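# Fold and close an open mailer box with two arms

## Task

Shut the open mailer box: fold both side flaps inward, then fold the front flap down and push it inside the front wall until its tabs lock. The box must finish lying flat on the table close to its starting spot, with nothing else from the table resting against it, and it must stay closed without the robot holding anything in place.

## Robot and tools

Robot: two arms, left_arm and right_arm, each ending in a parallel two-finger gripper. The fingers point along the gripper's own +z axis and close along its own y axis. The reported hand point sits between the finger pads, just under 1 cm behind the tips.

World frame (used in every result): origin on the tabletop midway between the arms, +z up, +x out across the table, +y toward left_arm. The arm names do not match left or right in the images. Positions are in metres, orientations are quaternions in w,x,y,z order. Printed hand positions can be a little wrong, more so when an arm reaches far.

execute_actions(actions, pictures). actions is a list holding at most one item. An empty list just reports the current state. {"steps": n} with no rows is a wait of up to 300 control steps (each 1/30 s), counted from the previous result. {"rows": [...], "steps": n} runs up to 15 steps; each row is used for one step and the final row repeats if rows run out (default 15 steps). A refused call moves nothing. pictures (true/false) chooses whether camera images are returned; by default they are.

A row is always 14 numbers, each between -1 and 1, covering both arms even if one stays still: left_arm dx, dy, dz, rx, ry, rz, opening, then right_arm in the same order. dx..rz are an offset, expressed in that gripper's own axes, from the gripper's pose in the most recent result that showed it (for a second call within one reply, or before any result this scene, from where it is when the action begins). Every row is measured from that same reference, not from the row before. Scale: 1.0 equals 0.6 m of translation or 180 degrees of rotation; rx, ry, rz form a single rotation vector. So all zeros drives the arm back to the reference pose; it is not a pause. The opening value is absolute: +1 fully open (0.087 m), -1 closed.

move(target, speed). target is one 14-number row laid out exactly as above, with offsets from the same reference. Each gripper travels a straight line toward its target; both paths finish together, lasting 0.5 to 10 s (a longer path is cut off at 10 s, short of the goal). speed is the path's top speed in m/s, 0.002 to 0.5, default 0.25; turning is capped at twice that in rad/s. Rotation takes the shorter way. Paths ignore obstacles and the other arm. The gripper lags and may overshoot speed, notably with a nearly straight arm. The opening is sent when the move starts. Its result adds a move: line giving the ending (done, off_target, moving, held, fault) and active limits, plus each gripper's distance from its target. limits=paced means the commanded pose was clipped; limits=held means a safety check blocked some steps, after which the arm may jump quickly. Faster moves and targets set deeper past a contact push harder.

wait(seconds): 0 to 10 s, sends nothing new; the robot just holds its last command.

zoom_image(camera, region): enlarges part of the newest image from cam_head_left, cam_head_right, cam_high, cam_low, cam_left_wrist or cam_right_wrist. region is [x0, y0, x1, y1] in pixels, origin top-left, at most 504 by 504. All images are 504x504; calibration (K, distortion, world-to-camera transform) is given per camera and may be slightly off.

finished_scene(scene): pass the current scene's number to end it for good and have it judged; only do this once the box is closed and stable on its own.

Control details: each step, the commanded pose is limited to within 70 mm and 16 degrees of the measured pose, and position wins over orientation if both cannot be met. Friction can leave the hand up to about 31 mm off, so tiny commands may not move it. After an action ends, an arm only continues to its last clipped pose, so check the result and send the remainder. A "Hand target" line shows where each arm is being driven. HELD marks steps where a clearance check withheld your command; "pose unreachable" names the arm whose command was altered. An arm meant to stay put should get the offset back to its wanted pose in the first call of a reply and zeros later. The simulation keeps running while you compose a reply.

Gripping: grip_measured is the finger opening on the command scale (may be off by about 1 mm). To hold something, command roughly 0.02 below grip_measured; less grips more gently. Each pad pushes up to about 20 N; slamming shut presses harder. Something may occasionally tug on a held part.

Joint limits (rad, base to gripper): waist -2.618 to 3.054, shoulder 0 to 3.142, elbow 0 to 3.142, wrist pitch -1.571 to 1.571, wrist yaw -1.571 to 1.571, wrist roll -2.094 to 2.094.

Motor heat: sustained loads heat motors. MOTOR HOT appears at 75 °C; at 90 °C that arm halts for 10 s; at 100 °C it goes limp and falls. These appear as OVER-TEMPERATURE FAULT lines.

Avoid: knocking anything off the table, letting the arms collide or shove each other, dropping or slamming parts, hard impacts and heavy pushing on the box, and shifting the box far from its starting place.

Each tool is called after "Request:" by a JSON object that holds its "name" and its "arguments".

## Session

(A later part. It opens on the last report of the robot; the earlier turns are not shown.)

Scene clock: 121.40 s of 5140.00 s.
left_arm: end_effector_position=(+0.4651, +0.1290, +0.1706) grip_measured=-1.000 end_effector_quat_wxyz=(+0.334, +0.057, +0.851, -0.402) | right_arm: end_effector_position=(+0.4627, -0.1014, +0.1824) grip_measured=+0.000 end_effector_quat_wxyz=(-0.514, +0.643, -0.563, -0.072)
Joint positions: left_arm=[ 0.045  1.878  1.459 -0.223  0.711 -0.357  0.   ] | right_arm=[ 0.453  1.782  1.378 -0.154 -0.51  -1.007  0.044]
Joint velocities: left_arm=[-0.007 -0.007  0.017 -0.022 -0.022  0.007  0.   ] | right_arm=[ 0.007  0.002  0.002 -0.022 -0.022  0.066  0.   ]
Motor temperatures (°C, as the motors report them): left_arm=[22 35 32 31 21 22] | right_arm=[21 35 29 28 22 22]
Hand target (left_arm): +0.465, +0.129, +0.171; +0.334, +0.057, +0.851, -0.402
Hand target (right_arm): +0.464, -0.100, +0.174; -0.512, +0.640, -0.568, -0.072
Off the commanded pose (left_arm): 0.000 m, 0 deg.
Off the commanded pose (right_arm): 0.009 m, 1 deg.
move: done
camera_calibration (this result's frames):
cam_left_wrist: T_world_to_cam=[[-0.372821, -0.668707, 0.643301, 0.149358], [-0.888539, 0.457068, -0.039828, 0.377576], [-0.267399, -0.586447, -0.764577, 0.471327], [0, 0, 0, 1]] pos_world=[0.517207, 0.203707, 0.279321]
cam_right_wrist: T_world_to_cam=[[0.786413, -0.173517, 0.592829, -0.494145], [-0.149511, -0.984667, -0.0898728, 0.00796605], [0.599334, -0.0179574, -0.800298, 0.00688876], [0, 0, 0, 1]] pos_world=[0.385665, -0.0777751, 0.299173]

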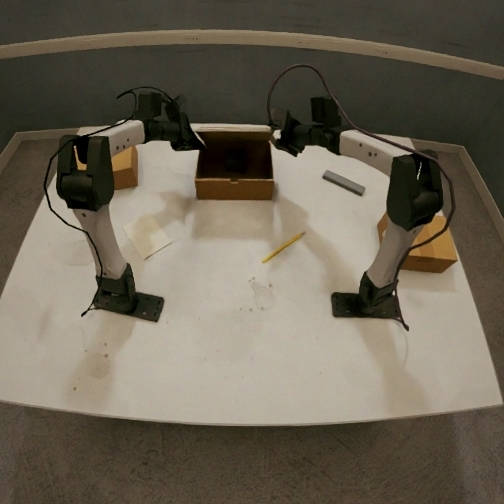

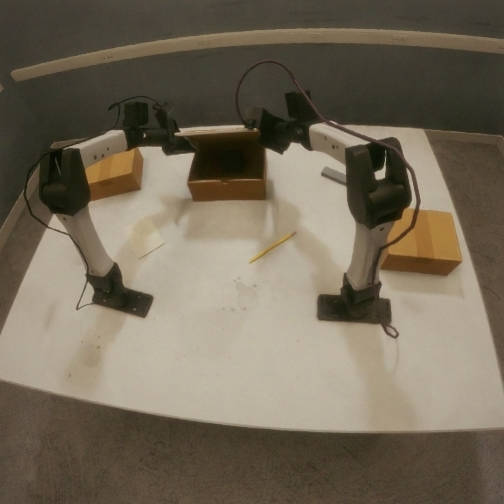

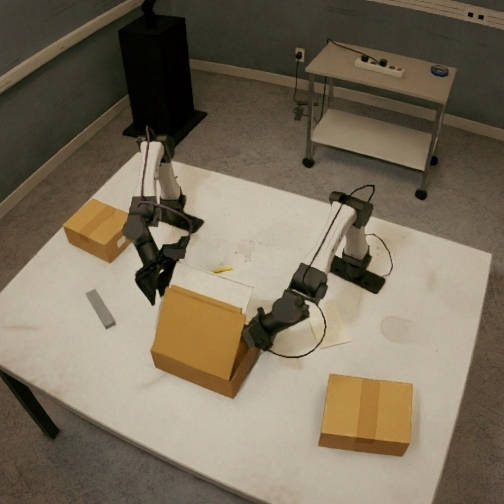

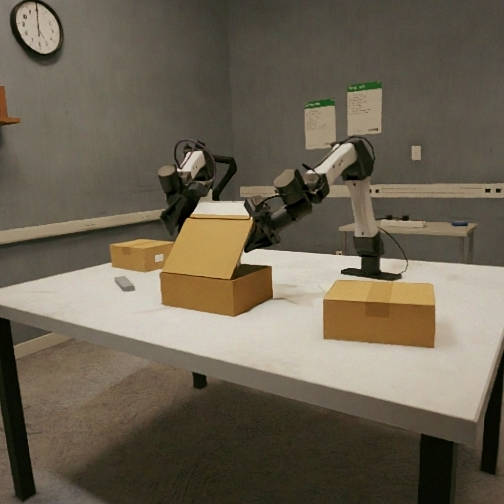

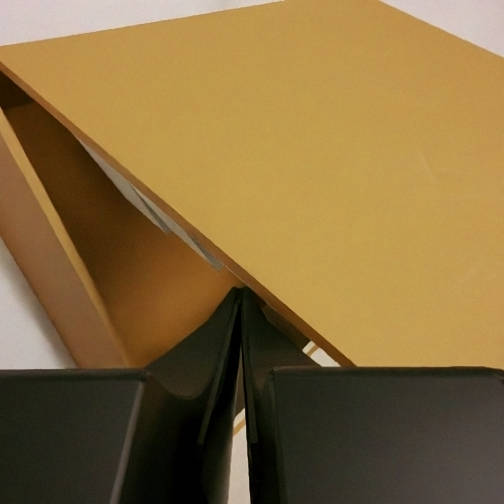

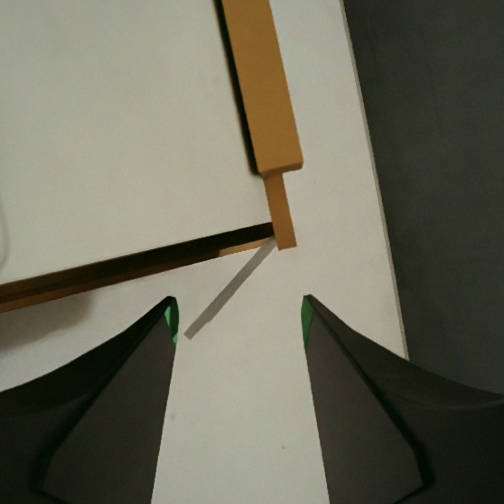

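Request:
{"name": "move", "arguments": {"target": [0,0,0,0,0,0,-1,0.06,-0.05,-0.07,0,0,0.5,0], "speed": 0.25}}

Request:
{"name": "move", "arguments": {"target": [0,0,0,0,0,0,-1,0,0,0,0,0,0.5,0], "speed": 0.3}}

Scene clock: 128.30 s of 5140.00 s.
left_arm: end_effector_position=(+0.4651, +0.1290, +0.1706) grip_measured=-1.000 end_effector_quat_wxyz=(+0.334, +0.057, +0.851, -0.402) | right_arm: end_effector_position=(+0.4743, -0.1596, +0.1933) grip_measured=+0.000 end_effector_quat_wxyz=(+0.317, -0.062, +0.852, +0.411)
Joint positions: left_arm=[ 0.045  1.878  1.459 -0.223  0.711 -0.357  0.   ] | right_arm=[ 0.194  1.912  1.601 -0.349 -0.72   0.369  0.044]
Joint velocities: left_arm=[ 0.012  0.007 -0.017 -0.022  0.007  0.051  0.   ] | right_arm=[ 0.012 -0.022 -0.017 -0.066  0.037  0.037  0.001]
Motor temperatures (°C, as the motors report them): left_arm=[22 36 32 31 21 22] | right_arm=[21 34 29 28 22 22]
Hand target (left_arm): +0.465, +0.129, +0.171; +0.334, +0.057, +0.851, -0.402
Hand target (right_arm): +0.478, -0.161, +0.196; +0.313, -0.056, +0.852, +0.416
Off the commanded pose (left_arm): 0.000 m, 0 deg.
Off the commanded pose (right_arm): 0.005 m, 1 deg.
After step 90, 0.20 s passed at rest.
move: done
camera_calibration (this result's frames):
cam_left_wrist: T_world_to_cam=[[-0.372821, -0.668707, 0.643301, 0.149358], [-0.888539, 0.457068, -0.039828, 0.377576], [-0.267399, -0.586447, -0.764577, 0.471327], [0, 0, 0, 1]] pos_world=[0.517207, 0.203707, 0.279321]
cam_right_wrist: T_world_to_cam=[[0.360888, -0.670183, -0.648548, -0.157303], [-0.88975, -0.455811, -0.0240891, 0.376171], [-0.279471, 0.585739, -0.760793, 0.513123], [0, 0, 0, 1]] pos_world=[0.53487, -0.234515, 0.297424]

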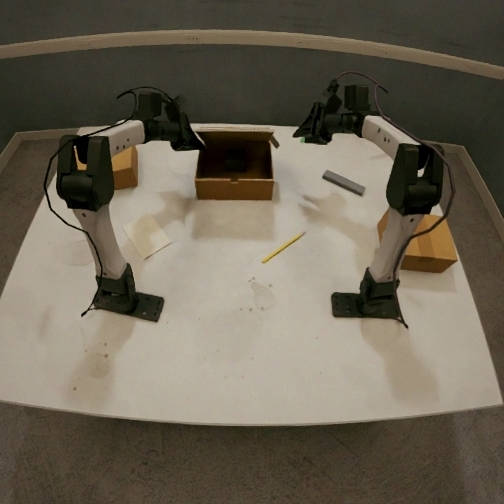

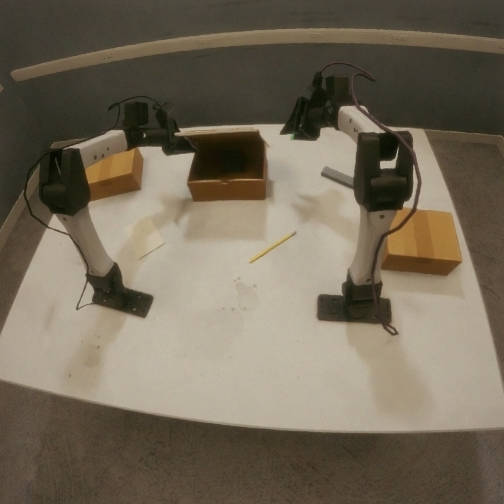

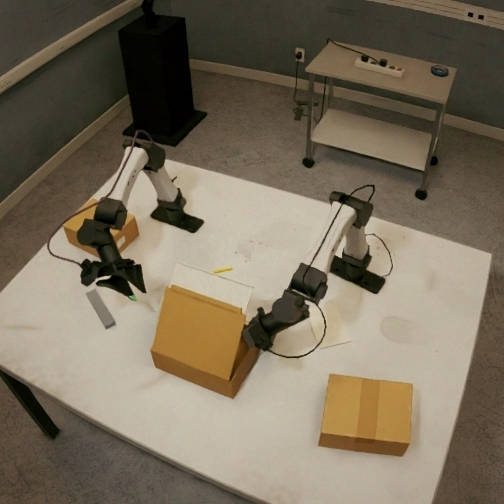

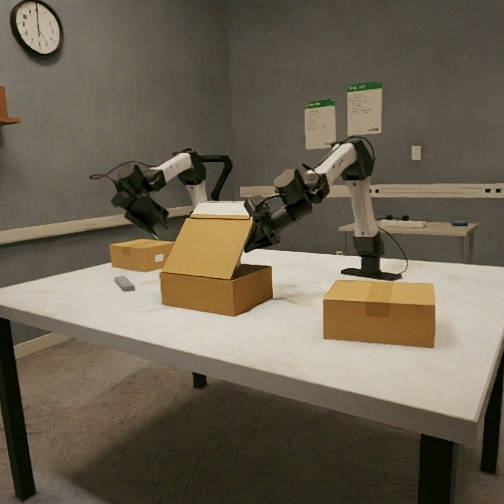

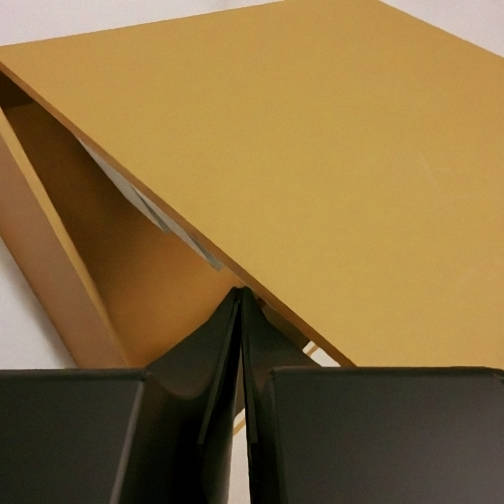

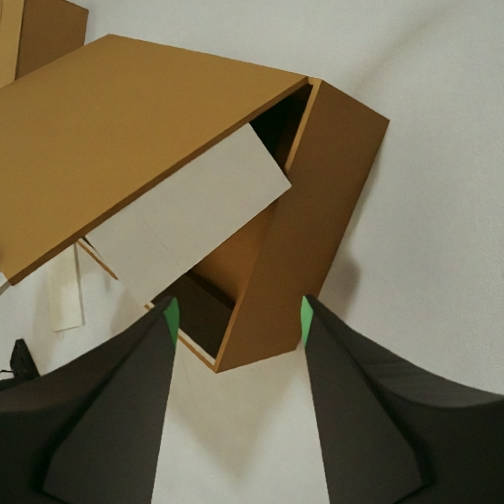

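Scene clock: 131.57 s of 5140.00 s.
left_arm: end_effector_position=(+0.4651, +0.1290, +0.1706) grip_measured=-1.000 end_effector_quat_wxyz=(+0.334, +0.057, +0.851, -0.402) | right_arm: end_effector_position=(+0.4764, -0.1576, +0.1782) grip_measured=+0.000 end_effector_quat_wxyz=(-0.076, +0.566, +0.651, +0.500)
Joint positions: left_arm=[ 0.045  1.878  1.459 -0.223  0.711 -0.357  0.   ] | right_arm=[ 0.153  1.912  1.363 -0.181 -0.752  1.889  0.044]
Joint velocities: left_arm=[-0.012 -0.007  0.002  0.051 -0.007 -0.037  0.   ] | right_arm=[-0.002  0.007 -0.002 -0.007  0.081  0.125  0.   ]
Motor temperatures (°C, as the motors report them): left_arm=[22 36 32 31 21 22] | right_arm=[21 35 29 29 22 22]
Hand target (left_arm): +0.465, +0.129, +0.171; +0.334, +0.057, +0.851, -0.402
Hand target (right_arm): +0.474, -0.159, +0.193; -0.067, +0.559, +0.647, +0.515
Off the commanded pose (left_arm): 0.000 m, 0 deg.
Off the commanded pose (right_arm): 0.015 m, 2 deg.
move: off_target (right_arm)
camera_calibration (this result's frames):
cam_left_wrist: T_world_to_cam=[[-0.372821, -0.668707, 0.643301, 0.149358], [-0.888539, 0.457068, -0.039828, 0.377576], [-0.267399, -0.586447, -0.764577, 0.471327], [0, 0, 0, 1]] pos_world=[0.517207, 0.203707, 0.279321]
cam_right_wrist: T_world_to_cam=[[-0.820275, 0.122767, -0.558639, 0.505174], [-0.571493, -0.136081, 0.809245, 0.128853], [0.0233284, 0.983062, 0.181784, 0.25148], [0, 0, 0, 1]] pos_world=[0.482154, -0.291704, 0.132221]

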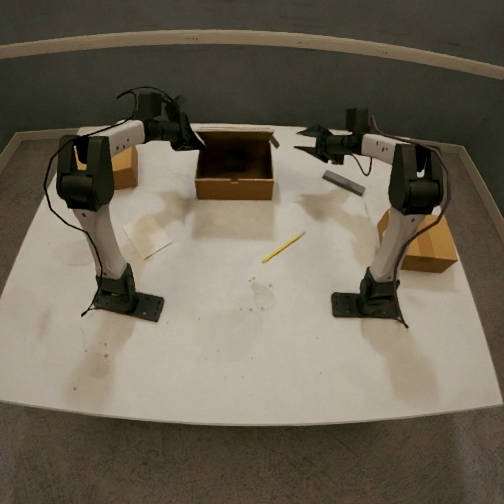

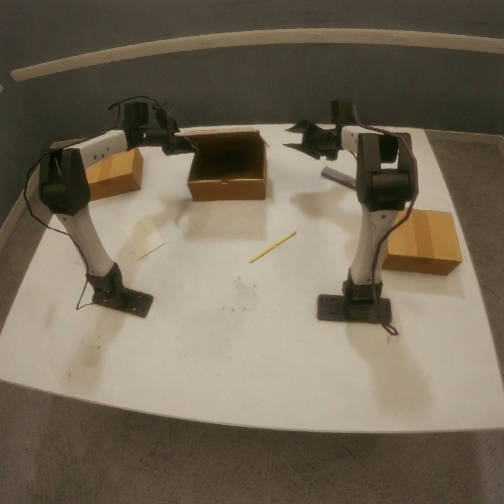

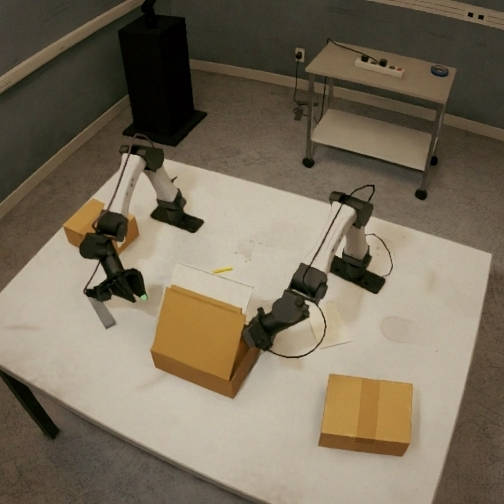

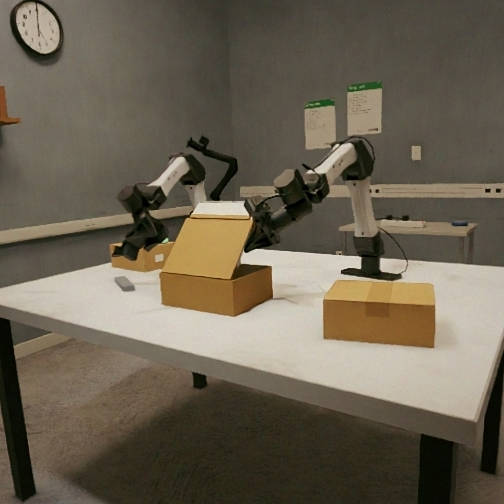

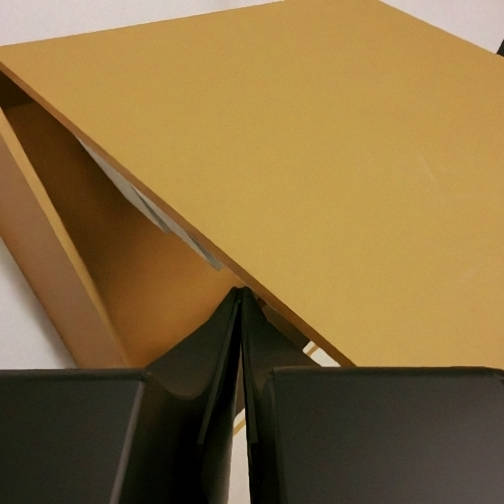

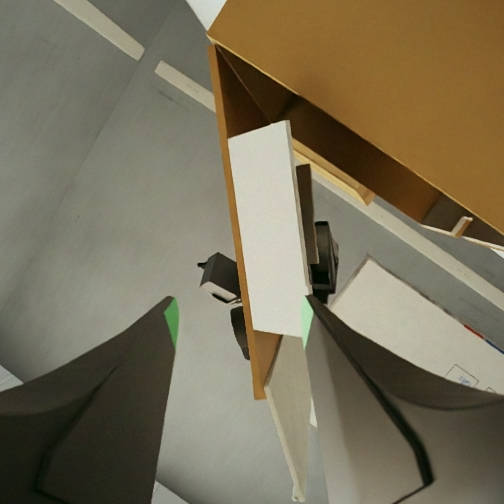

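Request:
{"name": "move", "arguments": {"target": [0,0,0,0,0,0,-1,0.07,0.02,0.074,0,0,0,-0.1], "speed": 0.08}}

Scene clock: 134.37 s of 5140.00 s.
left_arm: end_effector_position=(+0.4651, +0.1290, +0.1706) grip_measured=-1.000 end_effector_quat_wxyz=(+0.334, +0.057, +0.851, -0.402) | right_arm: end_effector_position=(+0.4879, -0.1030, +0.1900) grip_measured=-0.100 end_effector_quat_wxyz=(-0.077, +0.564, +0.653, +0.499)
Joint positions: left_arm=[ 0.045  1.878  1.459 -0.223  0.711 -0.357  0.   ] | right_arm=[ 0.278  1.971  1.481 -0.179 -0.659  1.986  0.039]
Joint velocities: left_arm=[-0.002  0.007  0.027 -0.022 -0.051 -0.051  0.   ] | right_arm=[-0.002 -0.002 -0.012 -0.066 -0.007 -0.037 -0.001]
Motor temperatures (°C, as the motors report them): left_arm=[22 36 32 31 21 22] | right_arm=[21 35 29 29 22 22]
Hand target (left_arm): +0.465, +0.129, +0.171; +0.334, +0.057, +0.851, -0.402
Hand target (right_arm): +0.493, -0.100, +0.191; -0.076, +0.566, +0.651, +0.500
Off the commanded pose (left_arm): 0.000 m, 0 deg.
Off the commanded pose (right_arm): 0.006 m, 0 deg.
move: done
camera_calibration (this result's frames):
cam_left_wrist: T_world_to_cam=[[-0.372821, -0.668707, 0.643301, 0.149358], [-0.888539, 0.457068, -0.039828, 0.377576], [-0.267399, -0.586447, -0.764577, 0.471327], [0, 0, 0, 1]] pos_world=[0.517207, 0.203707, 0.279321]
cam_right_wrist: T_world_to_cam=[[-0.821174, 0.115718, -0.558823, 0.51417], [-0.570416, -0.136759, 0.809891, 0.132631], [0.017295, 0.983822, 0.17831, 0.199054], [0, 0, 0, 1]] pos_world=[0.494435, -0.237194, 0.14442]

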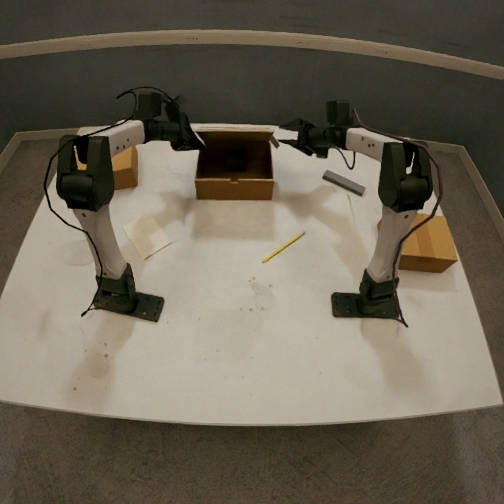

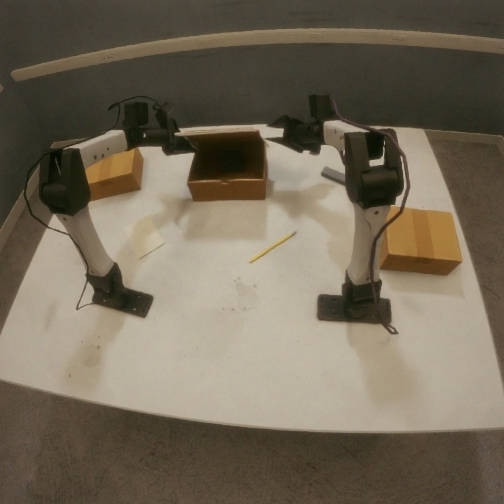

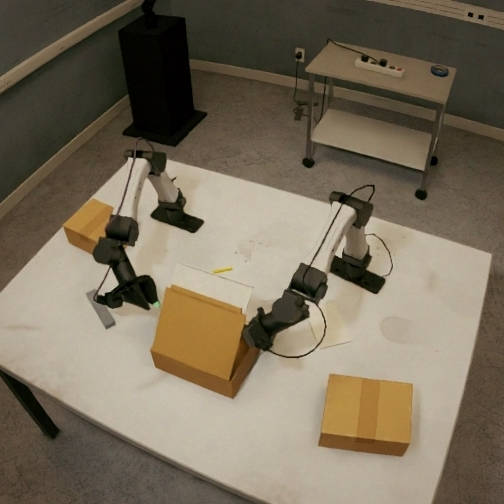

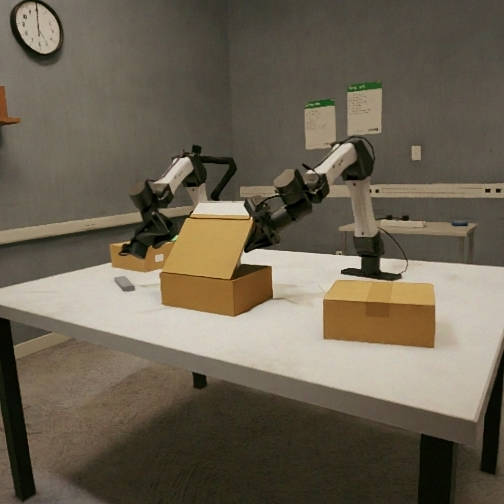

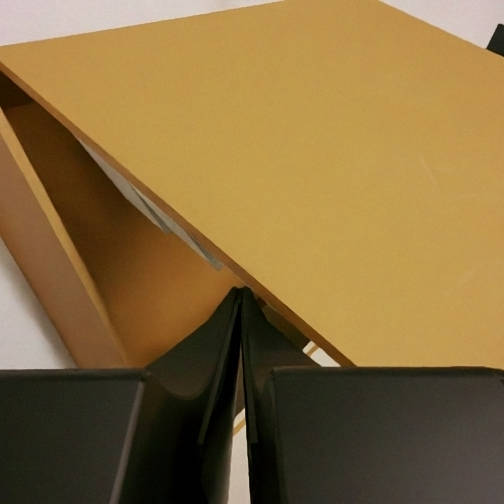

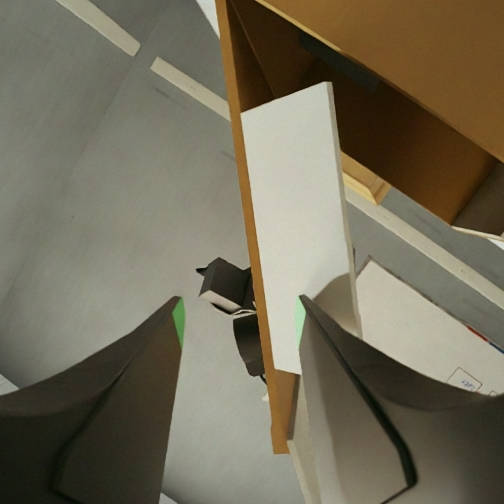

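Continue +Y 0.06 with slight -y.

Request:
{"name": "move", "arguments": {"target": [0,0,0,0,0,0,-1,0.066,-0.035,0.074,0,0,-0.03,-0.1], "speed": 0.05}}

Scene clock: 137.13 s of 5140.00 s.
left_arm: end_effector_position=(+0.4657, +0.1296, +0.1701) grip_measured=-1.000 end_effector_quat_wxyz=(+0.335, +0.055, +0.852, -0.400) | right_arm: end_effector_position=(+0.4756, -0.0508, +0.1758) grip_measured=-0.100 end_effector_quat_wxyz=(-0.052, +0.545, +0.679, +0.490)
Joint positions: left_arm=[ 0.045  1.878  1.459 -0.223  0.705 -0.357  0.   ] | right_arm=[ 0.406  1.997  1.481 -0.127 -0.536  1.987  0.039]
Joint velocities: left_arm=[-0.002 -0.007 -0.017  0.066 -0.007  0.037  0.   ] | right_arm=[ 0.012  0.012  0.002  0.022  0.022  0.022 -0.001]
Motor temperatures (°C, as the motors report them): left_arm=[22 37 32 31 21 22] | right_arm=[21 35 29 29 22 22]
Hand target (left_arm): +0.465, +0.129, +0.171; +0.334, +0.057, +0.851, -0.402
Hand target (right_arm): +0.478, -0.042, +0.183; -0.053, +0.533, +0.680, +0.501
Off the commanded pose (left_arm): 0.001 m, 0 deg.
Off the commanded pose (right_arm): 0.012 m, 2 deg.
move: off_target (right_arm)
camera_calibration (this result's frames):
cam_left_wrist: T_world_to_cam=[[-0.369775, -0.672623, 0.640972, 0.149804], [-0.890623, 0.453128, -0.038294, 0.379016], [-0.264685, -0.585024, -0.766609, 0.470392], [0, 0, 0, 1]] pos_world=[0.51746, 0.20421, 0.2791]
cam_right_wrist: T_world_to_cam=[[-0.796964, 0.055217, -0.601498, 0.482972], [-0.60374, -0.103525, 0.790431, 0.165192], [-0.0186246, 0.993093, 0.115842, 0.179026], [0, 0, 0, 1]] pos_world=[0.487979, -0.187357, 0.139195]

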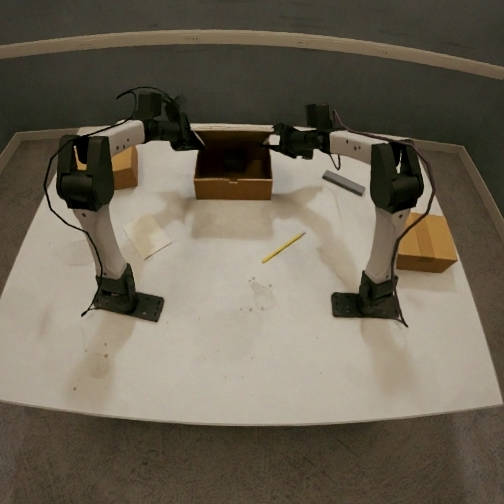

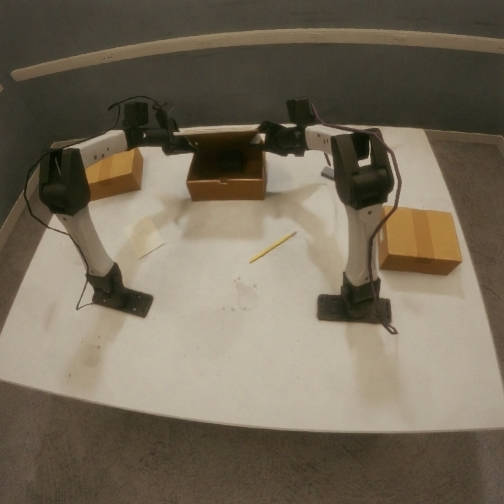

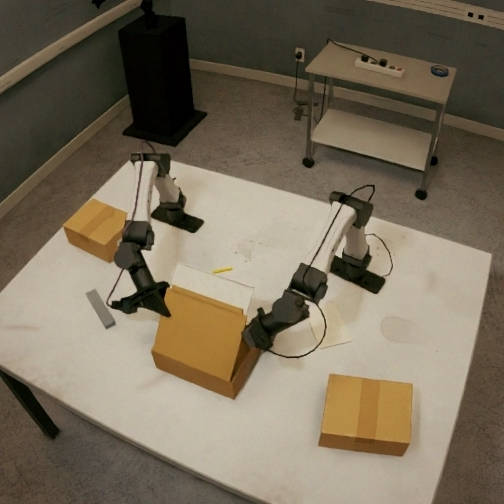

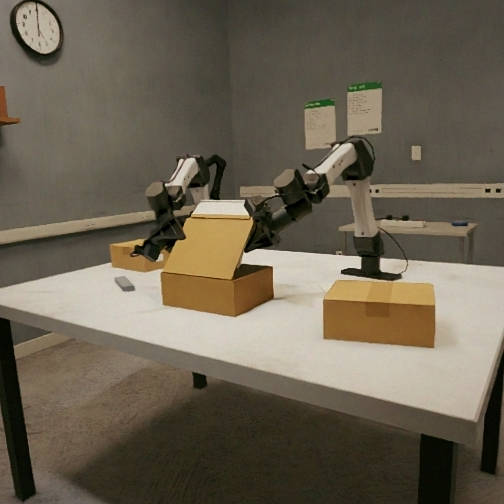

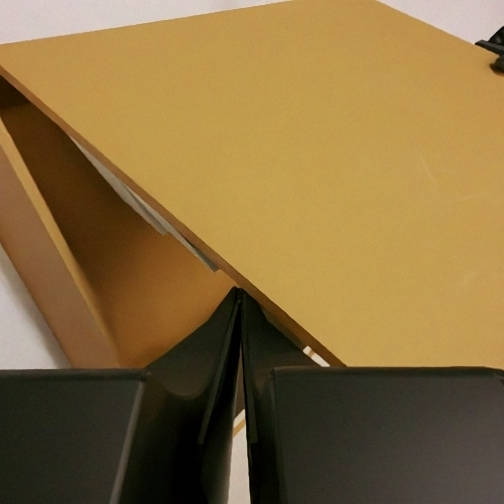

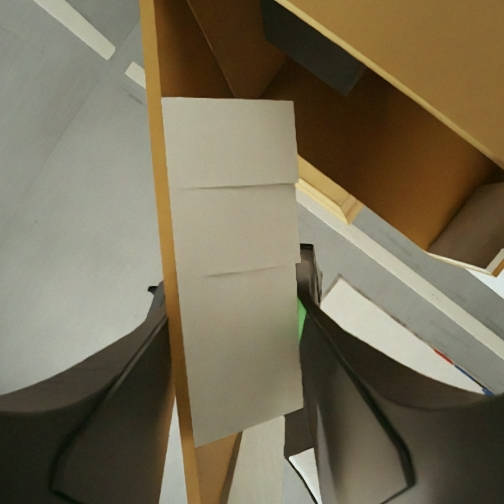

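Request:
{"name": "move", "arguments": {"target": [0.08,0,0,0.014,-0.056,0.06,-1,0.01,-0.06,0.01,-0.057,0,-0.06,-0.4], "speed": 0.04}}

Scene clock: 143.00 s of 5140.00 s.
left_arm: end_effector_position=(+0.4349, +0.1278, +0.1408) grip_measured=-1.000 end_effector_quat_wxyz=(+0.440, +0.096, +0.807, -0.382) | right_arm: end_effector_position=(+0.4594, -0.0468, +0.1463) grip_measured=-0.399 end_effector_quat_wxyz=(+0.048, +0.497, +0.676, +0.542)
Joint positions: left_arm=[ 0.013  1.718  1.002  0.308  0.637 -0.345  0.   ] | right_arm=[ 0.459  1.947  1.174  0.315 -0.394  1.93   0.026]
Joint velocities: left_arm=[-0.012 -0.002  0.002 -0.007 -0.007  0.037  0.   ] | right_arm=[-0.002 -0.012 -0.012 -0.037 -0.139 -0.081 -0.001]
Motor temperatures (°C, as the motors report them): left_arm=[22 37 32 31 21 22] | right_arm=[21 35 30 29 22 22]
Hand target (left_arm): +0.429, +0.121, +0.142; +0.443, +0.107, +0.802, -0.387
Hand target (right_arm): +0.448, -0.040, +0.153; +0.045, +0.481, +0.681, +0.550
Off the commanded pose (left_arm): 0.009 m, 2 deg.
Off the commanded pose (right_arm): 0.016 m, 2 deg.
move: off_target (right_arm)
camera_calibration (this result's frames):
cam_left_wrist: T_world_to_cam=[[-0.498748, -0.687547, 0.52776, 0.229886], [-0.864847, 0.435056, -0.25053, 0.372268], [-0.0573537, -0.581383, -0.811606, 0.354406], [0, 0, 0, 1]] pos_world=[0.456937, 0.202146, 0.259578]
cam_right_wrist: T_world_to_cam=[[-0.629352, 0.0639281, -0.774487, 0.400875], [-0.77712, -0.0531836, 0.627102, 0.285054], [-0.00110052, 0.996536, 0.083151, 0.175063], [0, 0, 0, 1]] pos_world=[0.474005, -0.184923, 0.117158]

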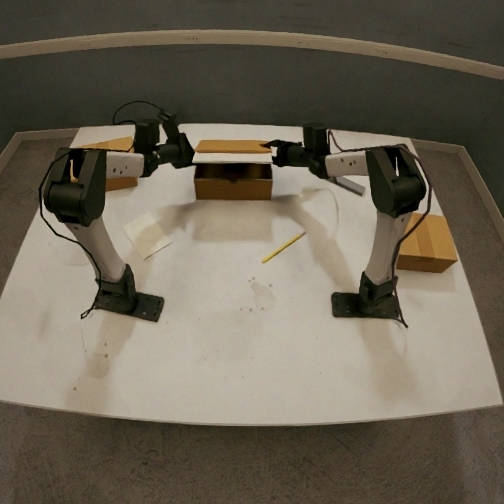

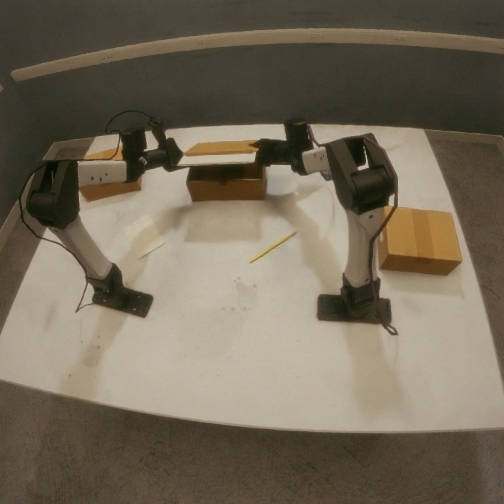

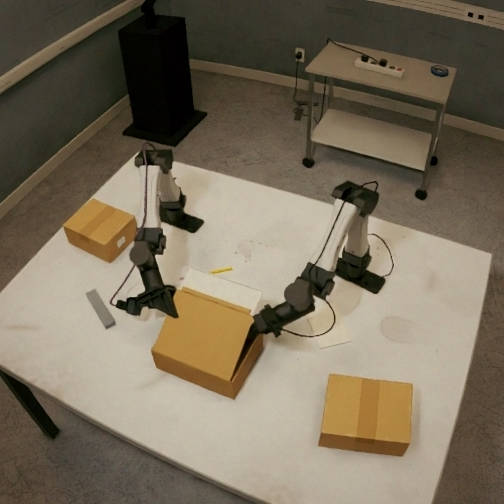

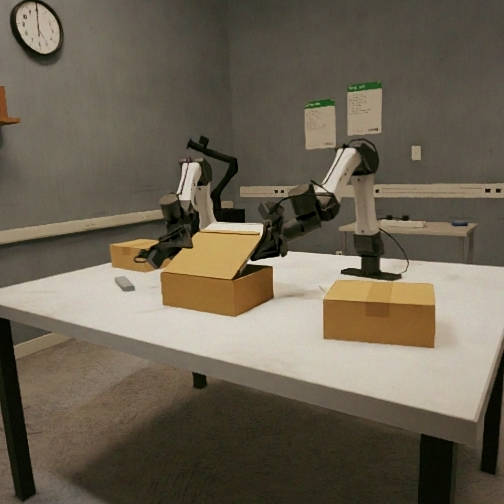

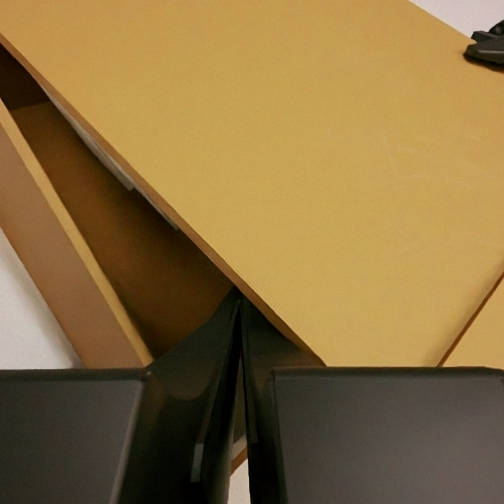

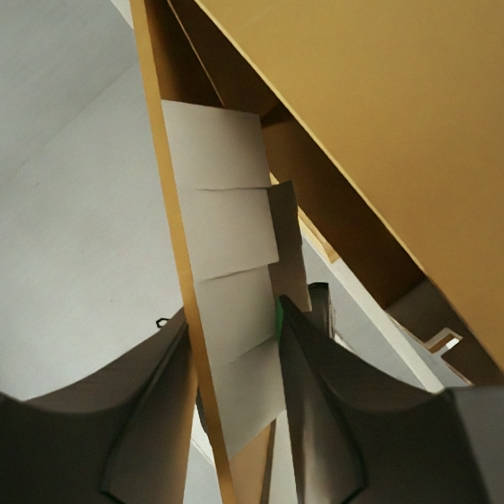

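Request:
{"name": "move", "arguments": {"target": [0.05,0,0,0.008,-0.03,0.03,-1,0,-0.05,0,-0.03,0,-0.03,-0.4], "speed": 0.04}}

Scene clock: 146.97 s of 5140.00 s.
left_arm: end_effector_position=(+0.4233, +0.1250, +0.1227) grip_measured=-1.000 end_effector_quat_wxyz=(+0.498, +0.117, +0.773, -0.375) | right_arm: end_effector_position=(+0.4502, -0.0500, +0.1345) grip_measured=-0.400 end_effector_quat_wxyz=(+0.107, +0.469, +0.663, +0.573)
Joint positions: left_arm=[-0.008  1.718  0.807  0.636  0.603 -0.337  0.   ] | right_arm=[ 0.482  1.947  1.019  0.585 -0.316  1.892  0.026]
Joint velocities: left_arm=[-0.012  0.017  0.002  0.037 -0.051 -0.007  0.   ] | right_arm=[-0.012 -0.002 -0.012  0.022 -0.066 -0.066 -0.   ]
Motor temperatures (°C, as the motors report them): left_arm=[22 37 32 32 21 22] | right_arm=[21 35 29 29 22 22]
Hand target (left_arm): +0.417, +0.122, +0.118; +0.494, +0.121, +0.775, -0.375
Hand target (right_arm): +0.441, -0.044, +0.123; +0.098, +0.463, +0.672, +0.570
Off the commanded pose (left_arm): 0.009 m, 1 deg.
Off the commanded pose (right_arm): 0.016 m, 2 deg.
move: off_target (right_arm)
camera_calibration (this result's frames):
cam_left_wrist: T_world_to_cam=[[-0.56123, -0.68979, 0.457397, 0.267179], [-0.825391, 0.425561, -0.370983, 0.358209], [0.0612505, -0.585738, -0.808183, 0.287333], [0, 0, 0, 1]] pos_world=[0.428012, 0.20016, 0.242901]
cam_right_wrist: T_world_to_cam=[[-0.510004, 0.0804506, -0.856402, 0.344276], [-0.859867, -0.0211637, 0.510079, 0.33975], [0.0229116, 0.996534, 0.0799704, 0.168822], [0, 0, 0, 1]] pos_world=[0.463854, -0.188744, 0.108038]

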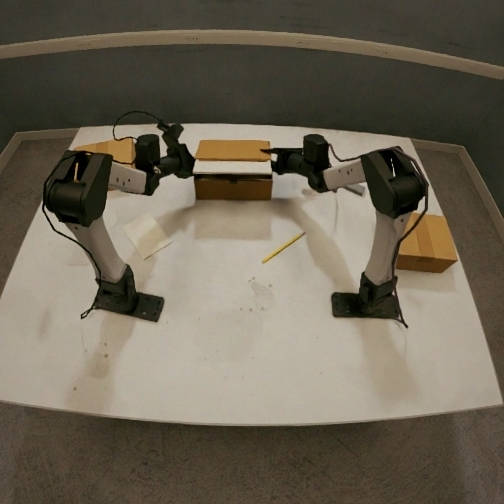

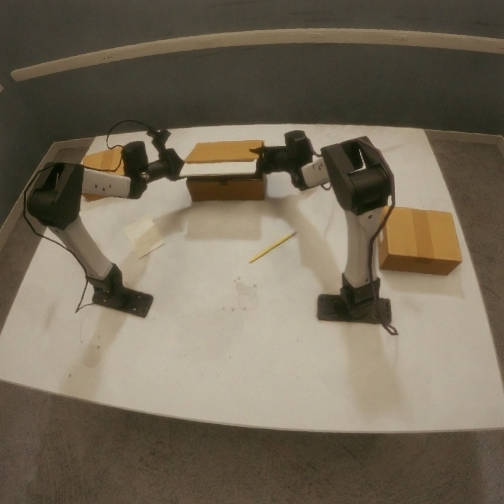

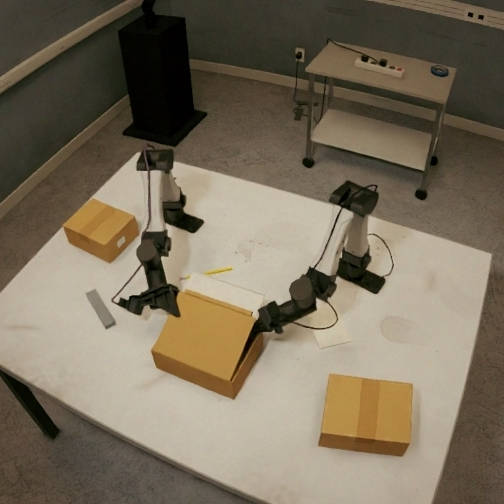

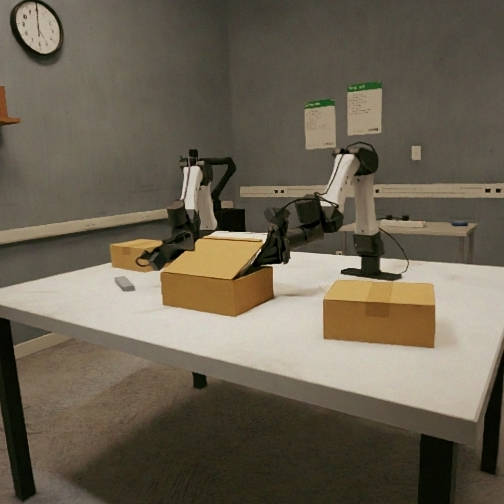

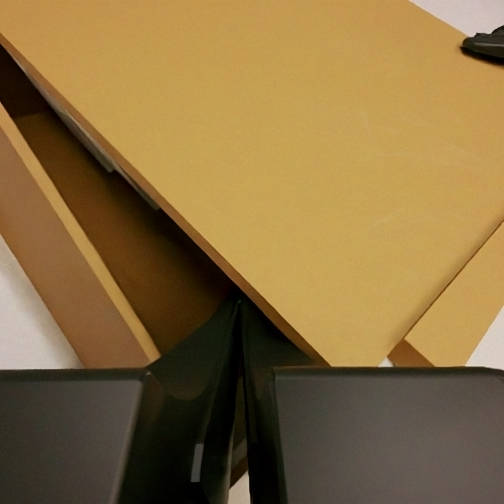

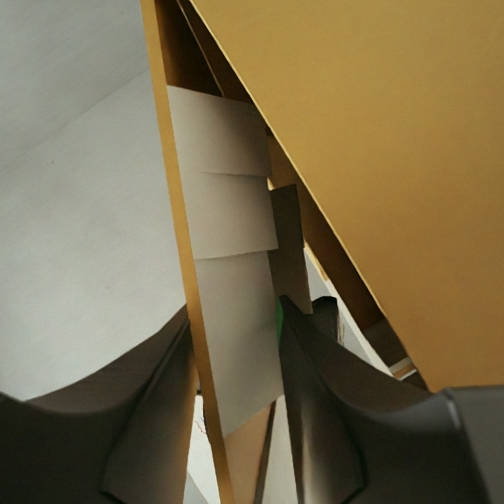

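Request:
{"name": "move", "arguments": {"target": [-0.02,0.08,-0.08,0,0,0,-1,0,0,0,0,0,0,-0.4], "speed": 0.06}}

Scene clock: 150.10 s of 5140.00 s.
left_arm: end_effector_position=(+0.4289, +0.1923, +0.1276) grip_measured=-1.000 end_effector_quat_wxyz=(+0.510, +0.124, +0.766, -0.371) | right_arm: end_effector_position=(+0.4505, -0.0502, +0.1347) grip_measured=-0.400 end_effector_quat_wxyz=(+0.108, +0.469, +0.662, +0.574)
Joint positions: left_arm=[ 0.197  1.703  0.807  0.601  0.797 -0.254  0.   ] | right_arm=[ 0.482  1.947  1.019  0.586 -0.314  1.892  0.026]
Joint velocities: left_arm=[ 0.012  0.007 -0.007 -0.007  0.037  0.007  0.   ] | right_arm=[ 0.002 -0.022  0.012  0.022  0.022  0.022 -0.001]
Motor temperatures (°C, as the motors report them): left_arm=[22 37 32 32 21 22] | right_arm=[21 35 29 30 22 22]
Hand target (left_arm): +0.422, +0.195, +0.121; +0.498, +0.119, +0.774, -0.373
Hand target (right_arm): +0.450, -0.050, +0.135; +0.107, +0.469, +0.663, +0.574
Off the commanded pose (left_arm): 0.009 m, 2 deg.
Off the commanded pose (right_arm): 0.000 m, 0 deg.
move: done
camera_calibration (this result's frames):
cam_left_wrist: T_world_to_cam=[[-0.575411, -0.692161, 0.435678, 0.323724], [-0.813002, 0.42608, -0.396842, 0.333885], [0.0890444, -0.582555, -0.807899, 0.317831], [0, 0, 0, 1]] pos_world=[0.429423, 0.266962, 0.248236]
cam_right_wrist: T_world_to_cam=[[-0.508814, 0.0812, -0.857039, 0.344194], [-0.860535, -0.0199374, 0.509001, 0.340397], [0.0242437, 0.996498, 0.0800199, 0.168317], [0, 0, 0, 1]] pos_world=[0.463974, -0.188889, 0.108257]

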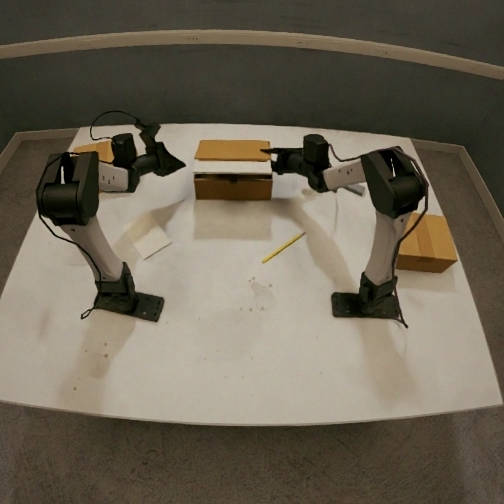

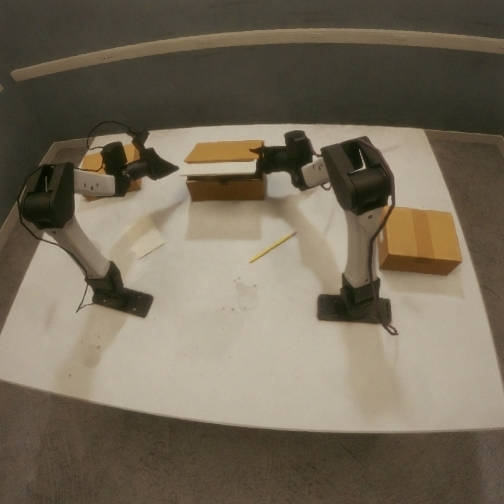

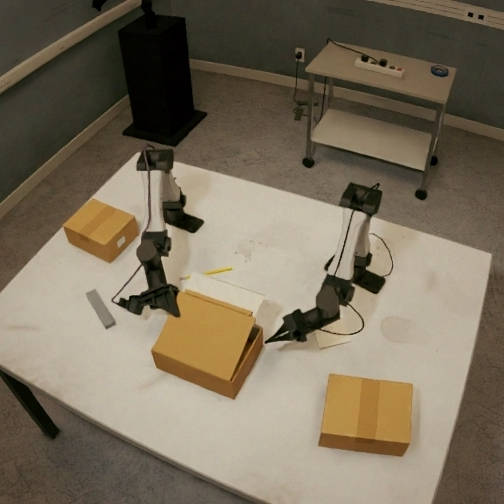

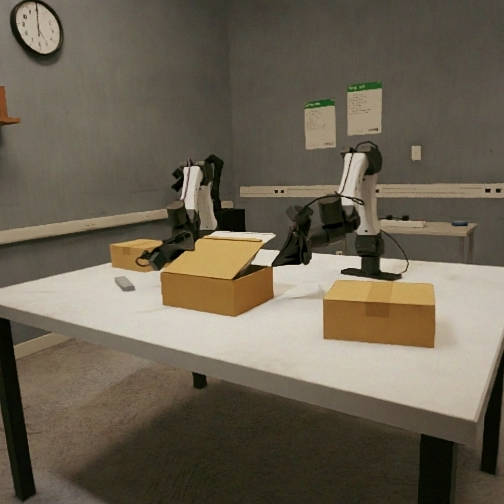

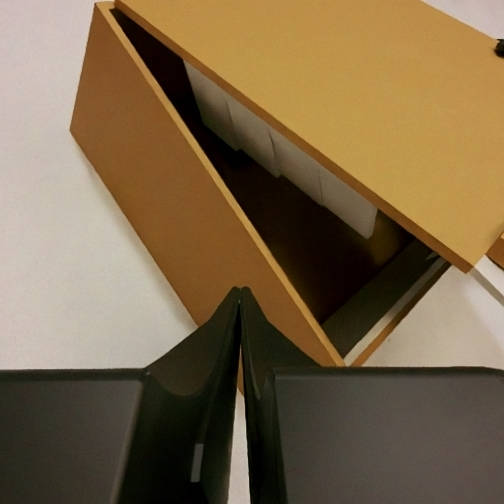

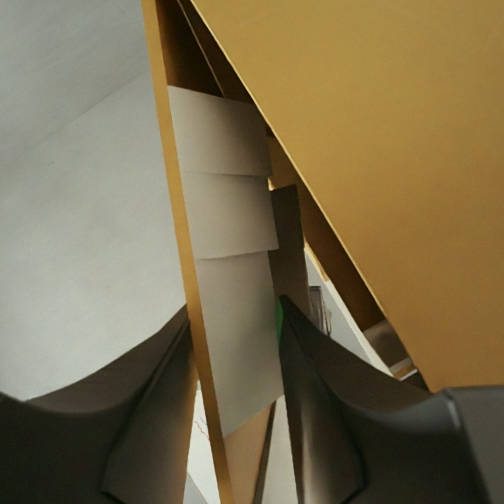

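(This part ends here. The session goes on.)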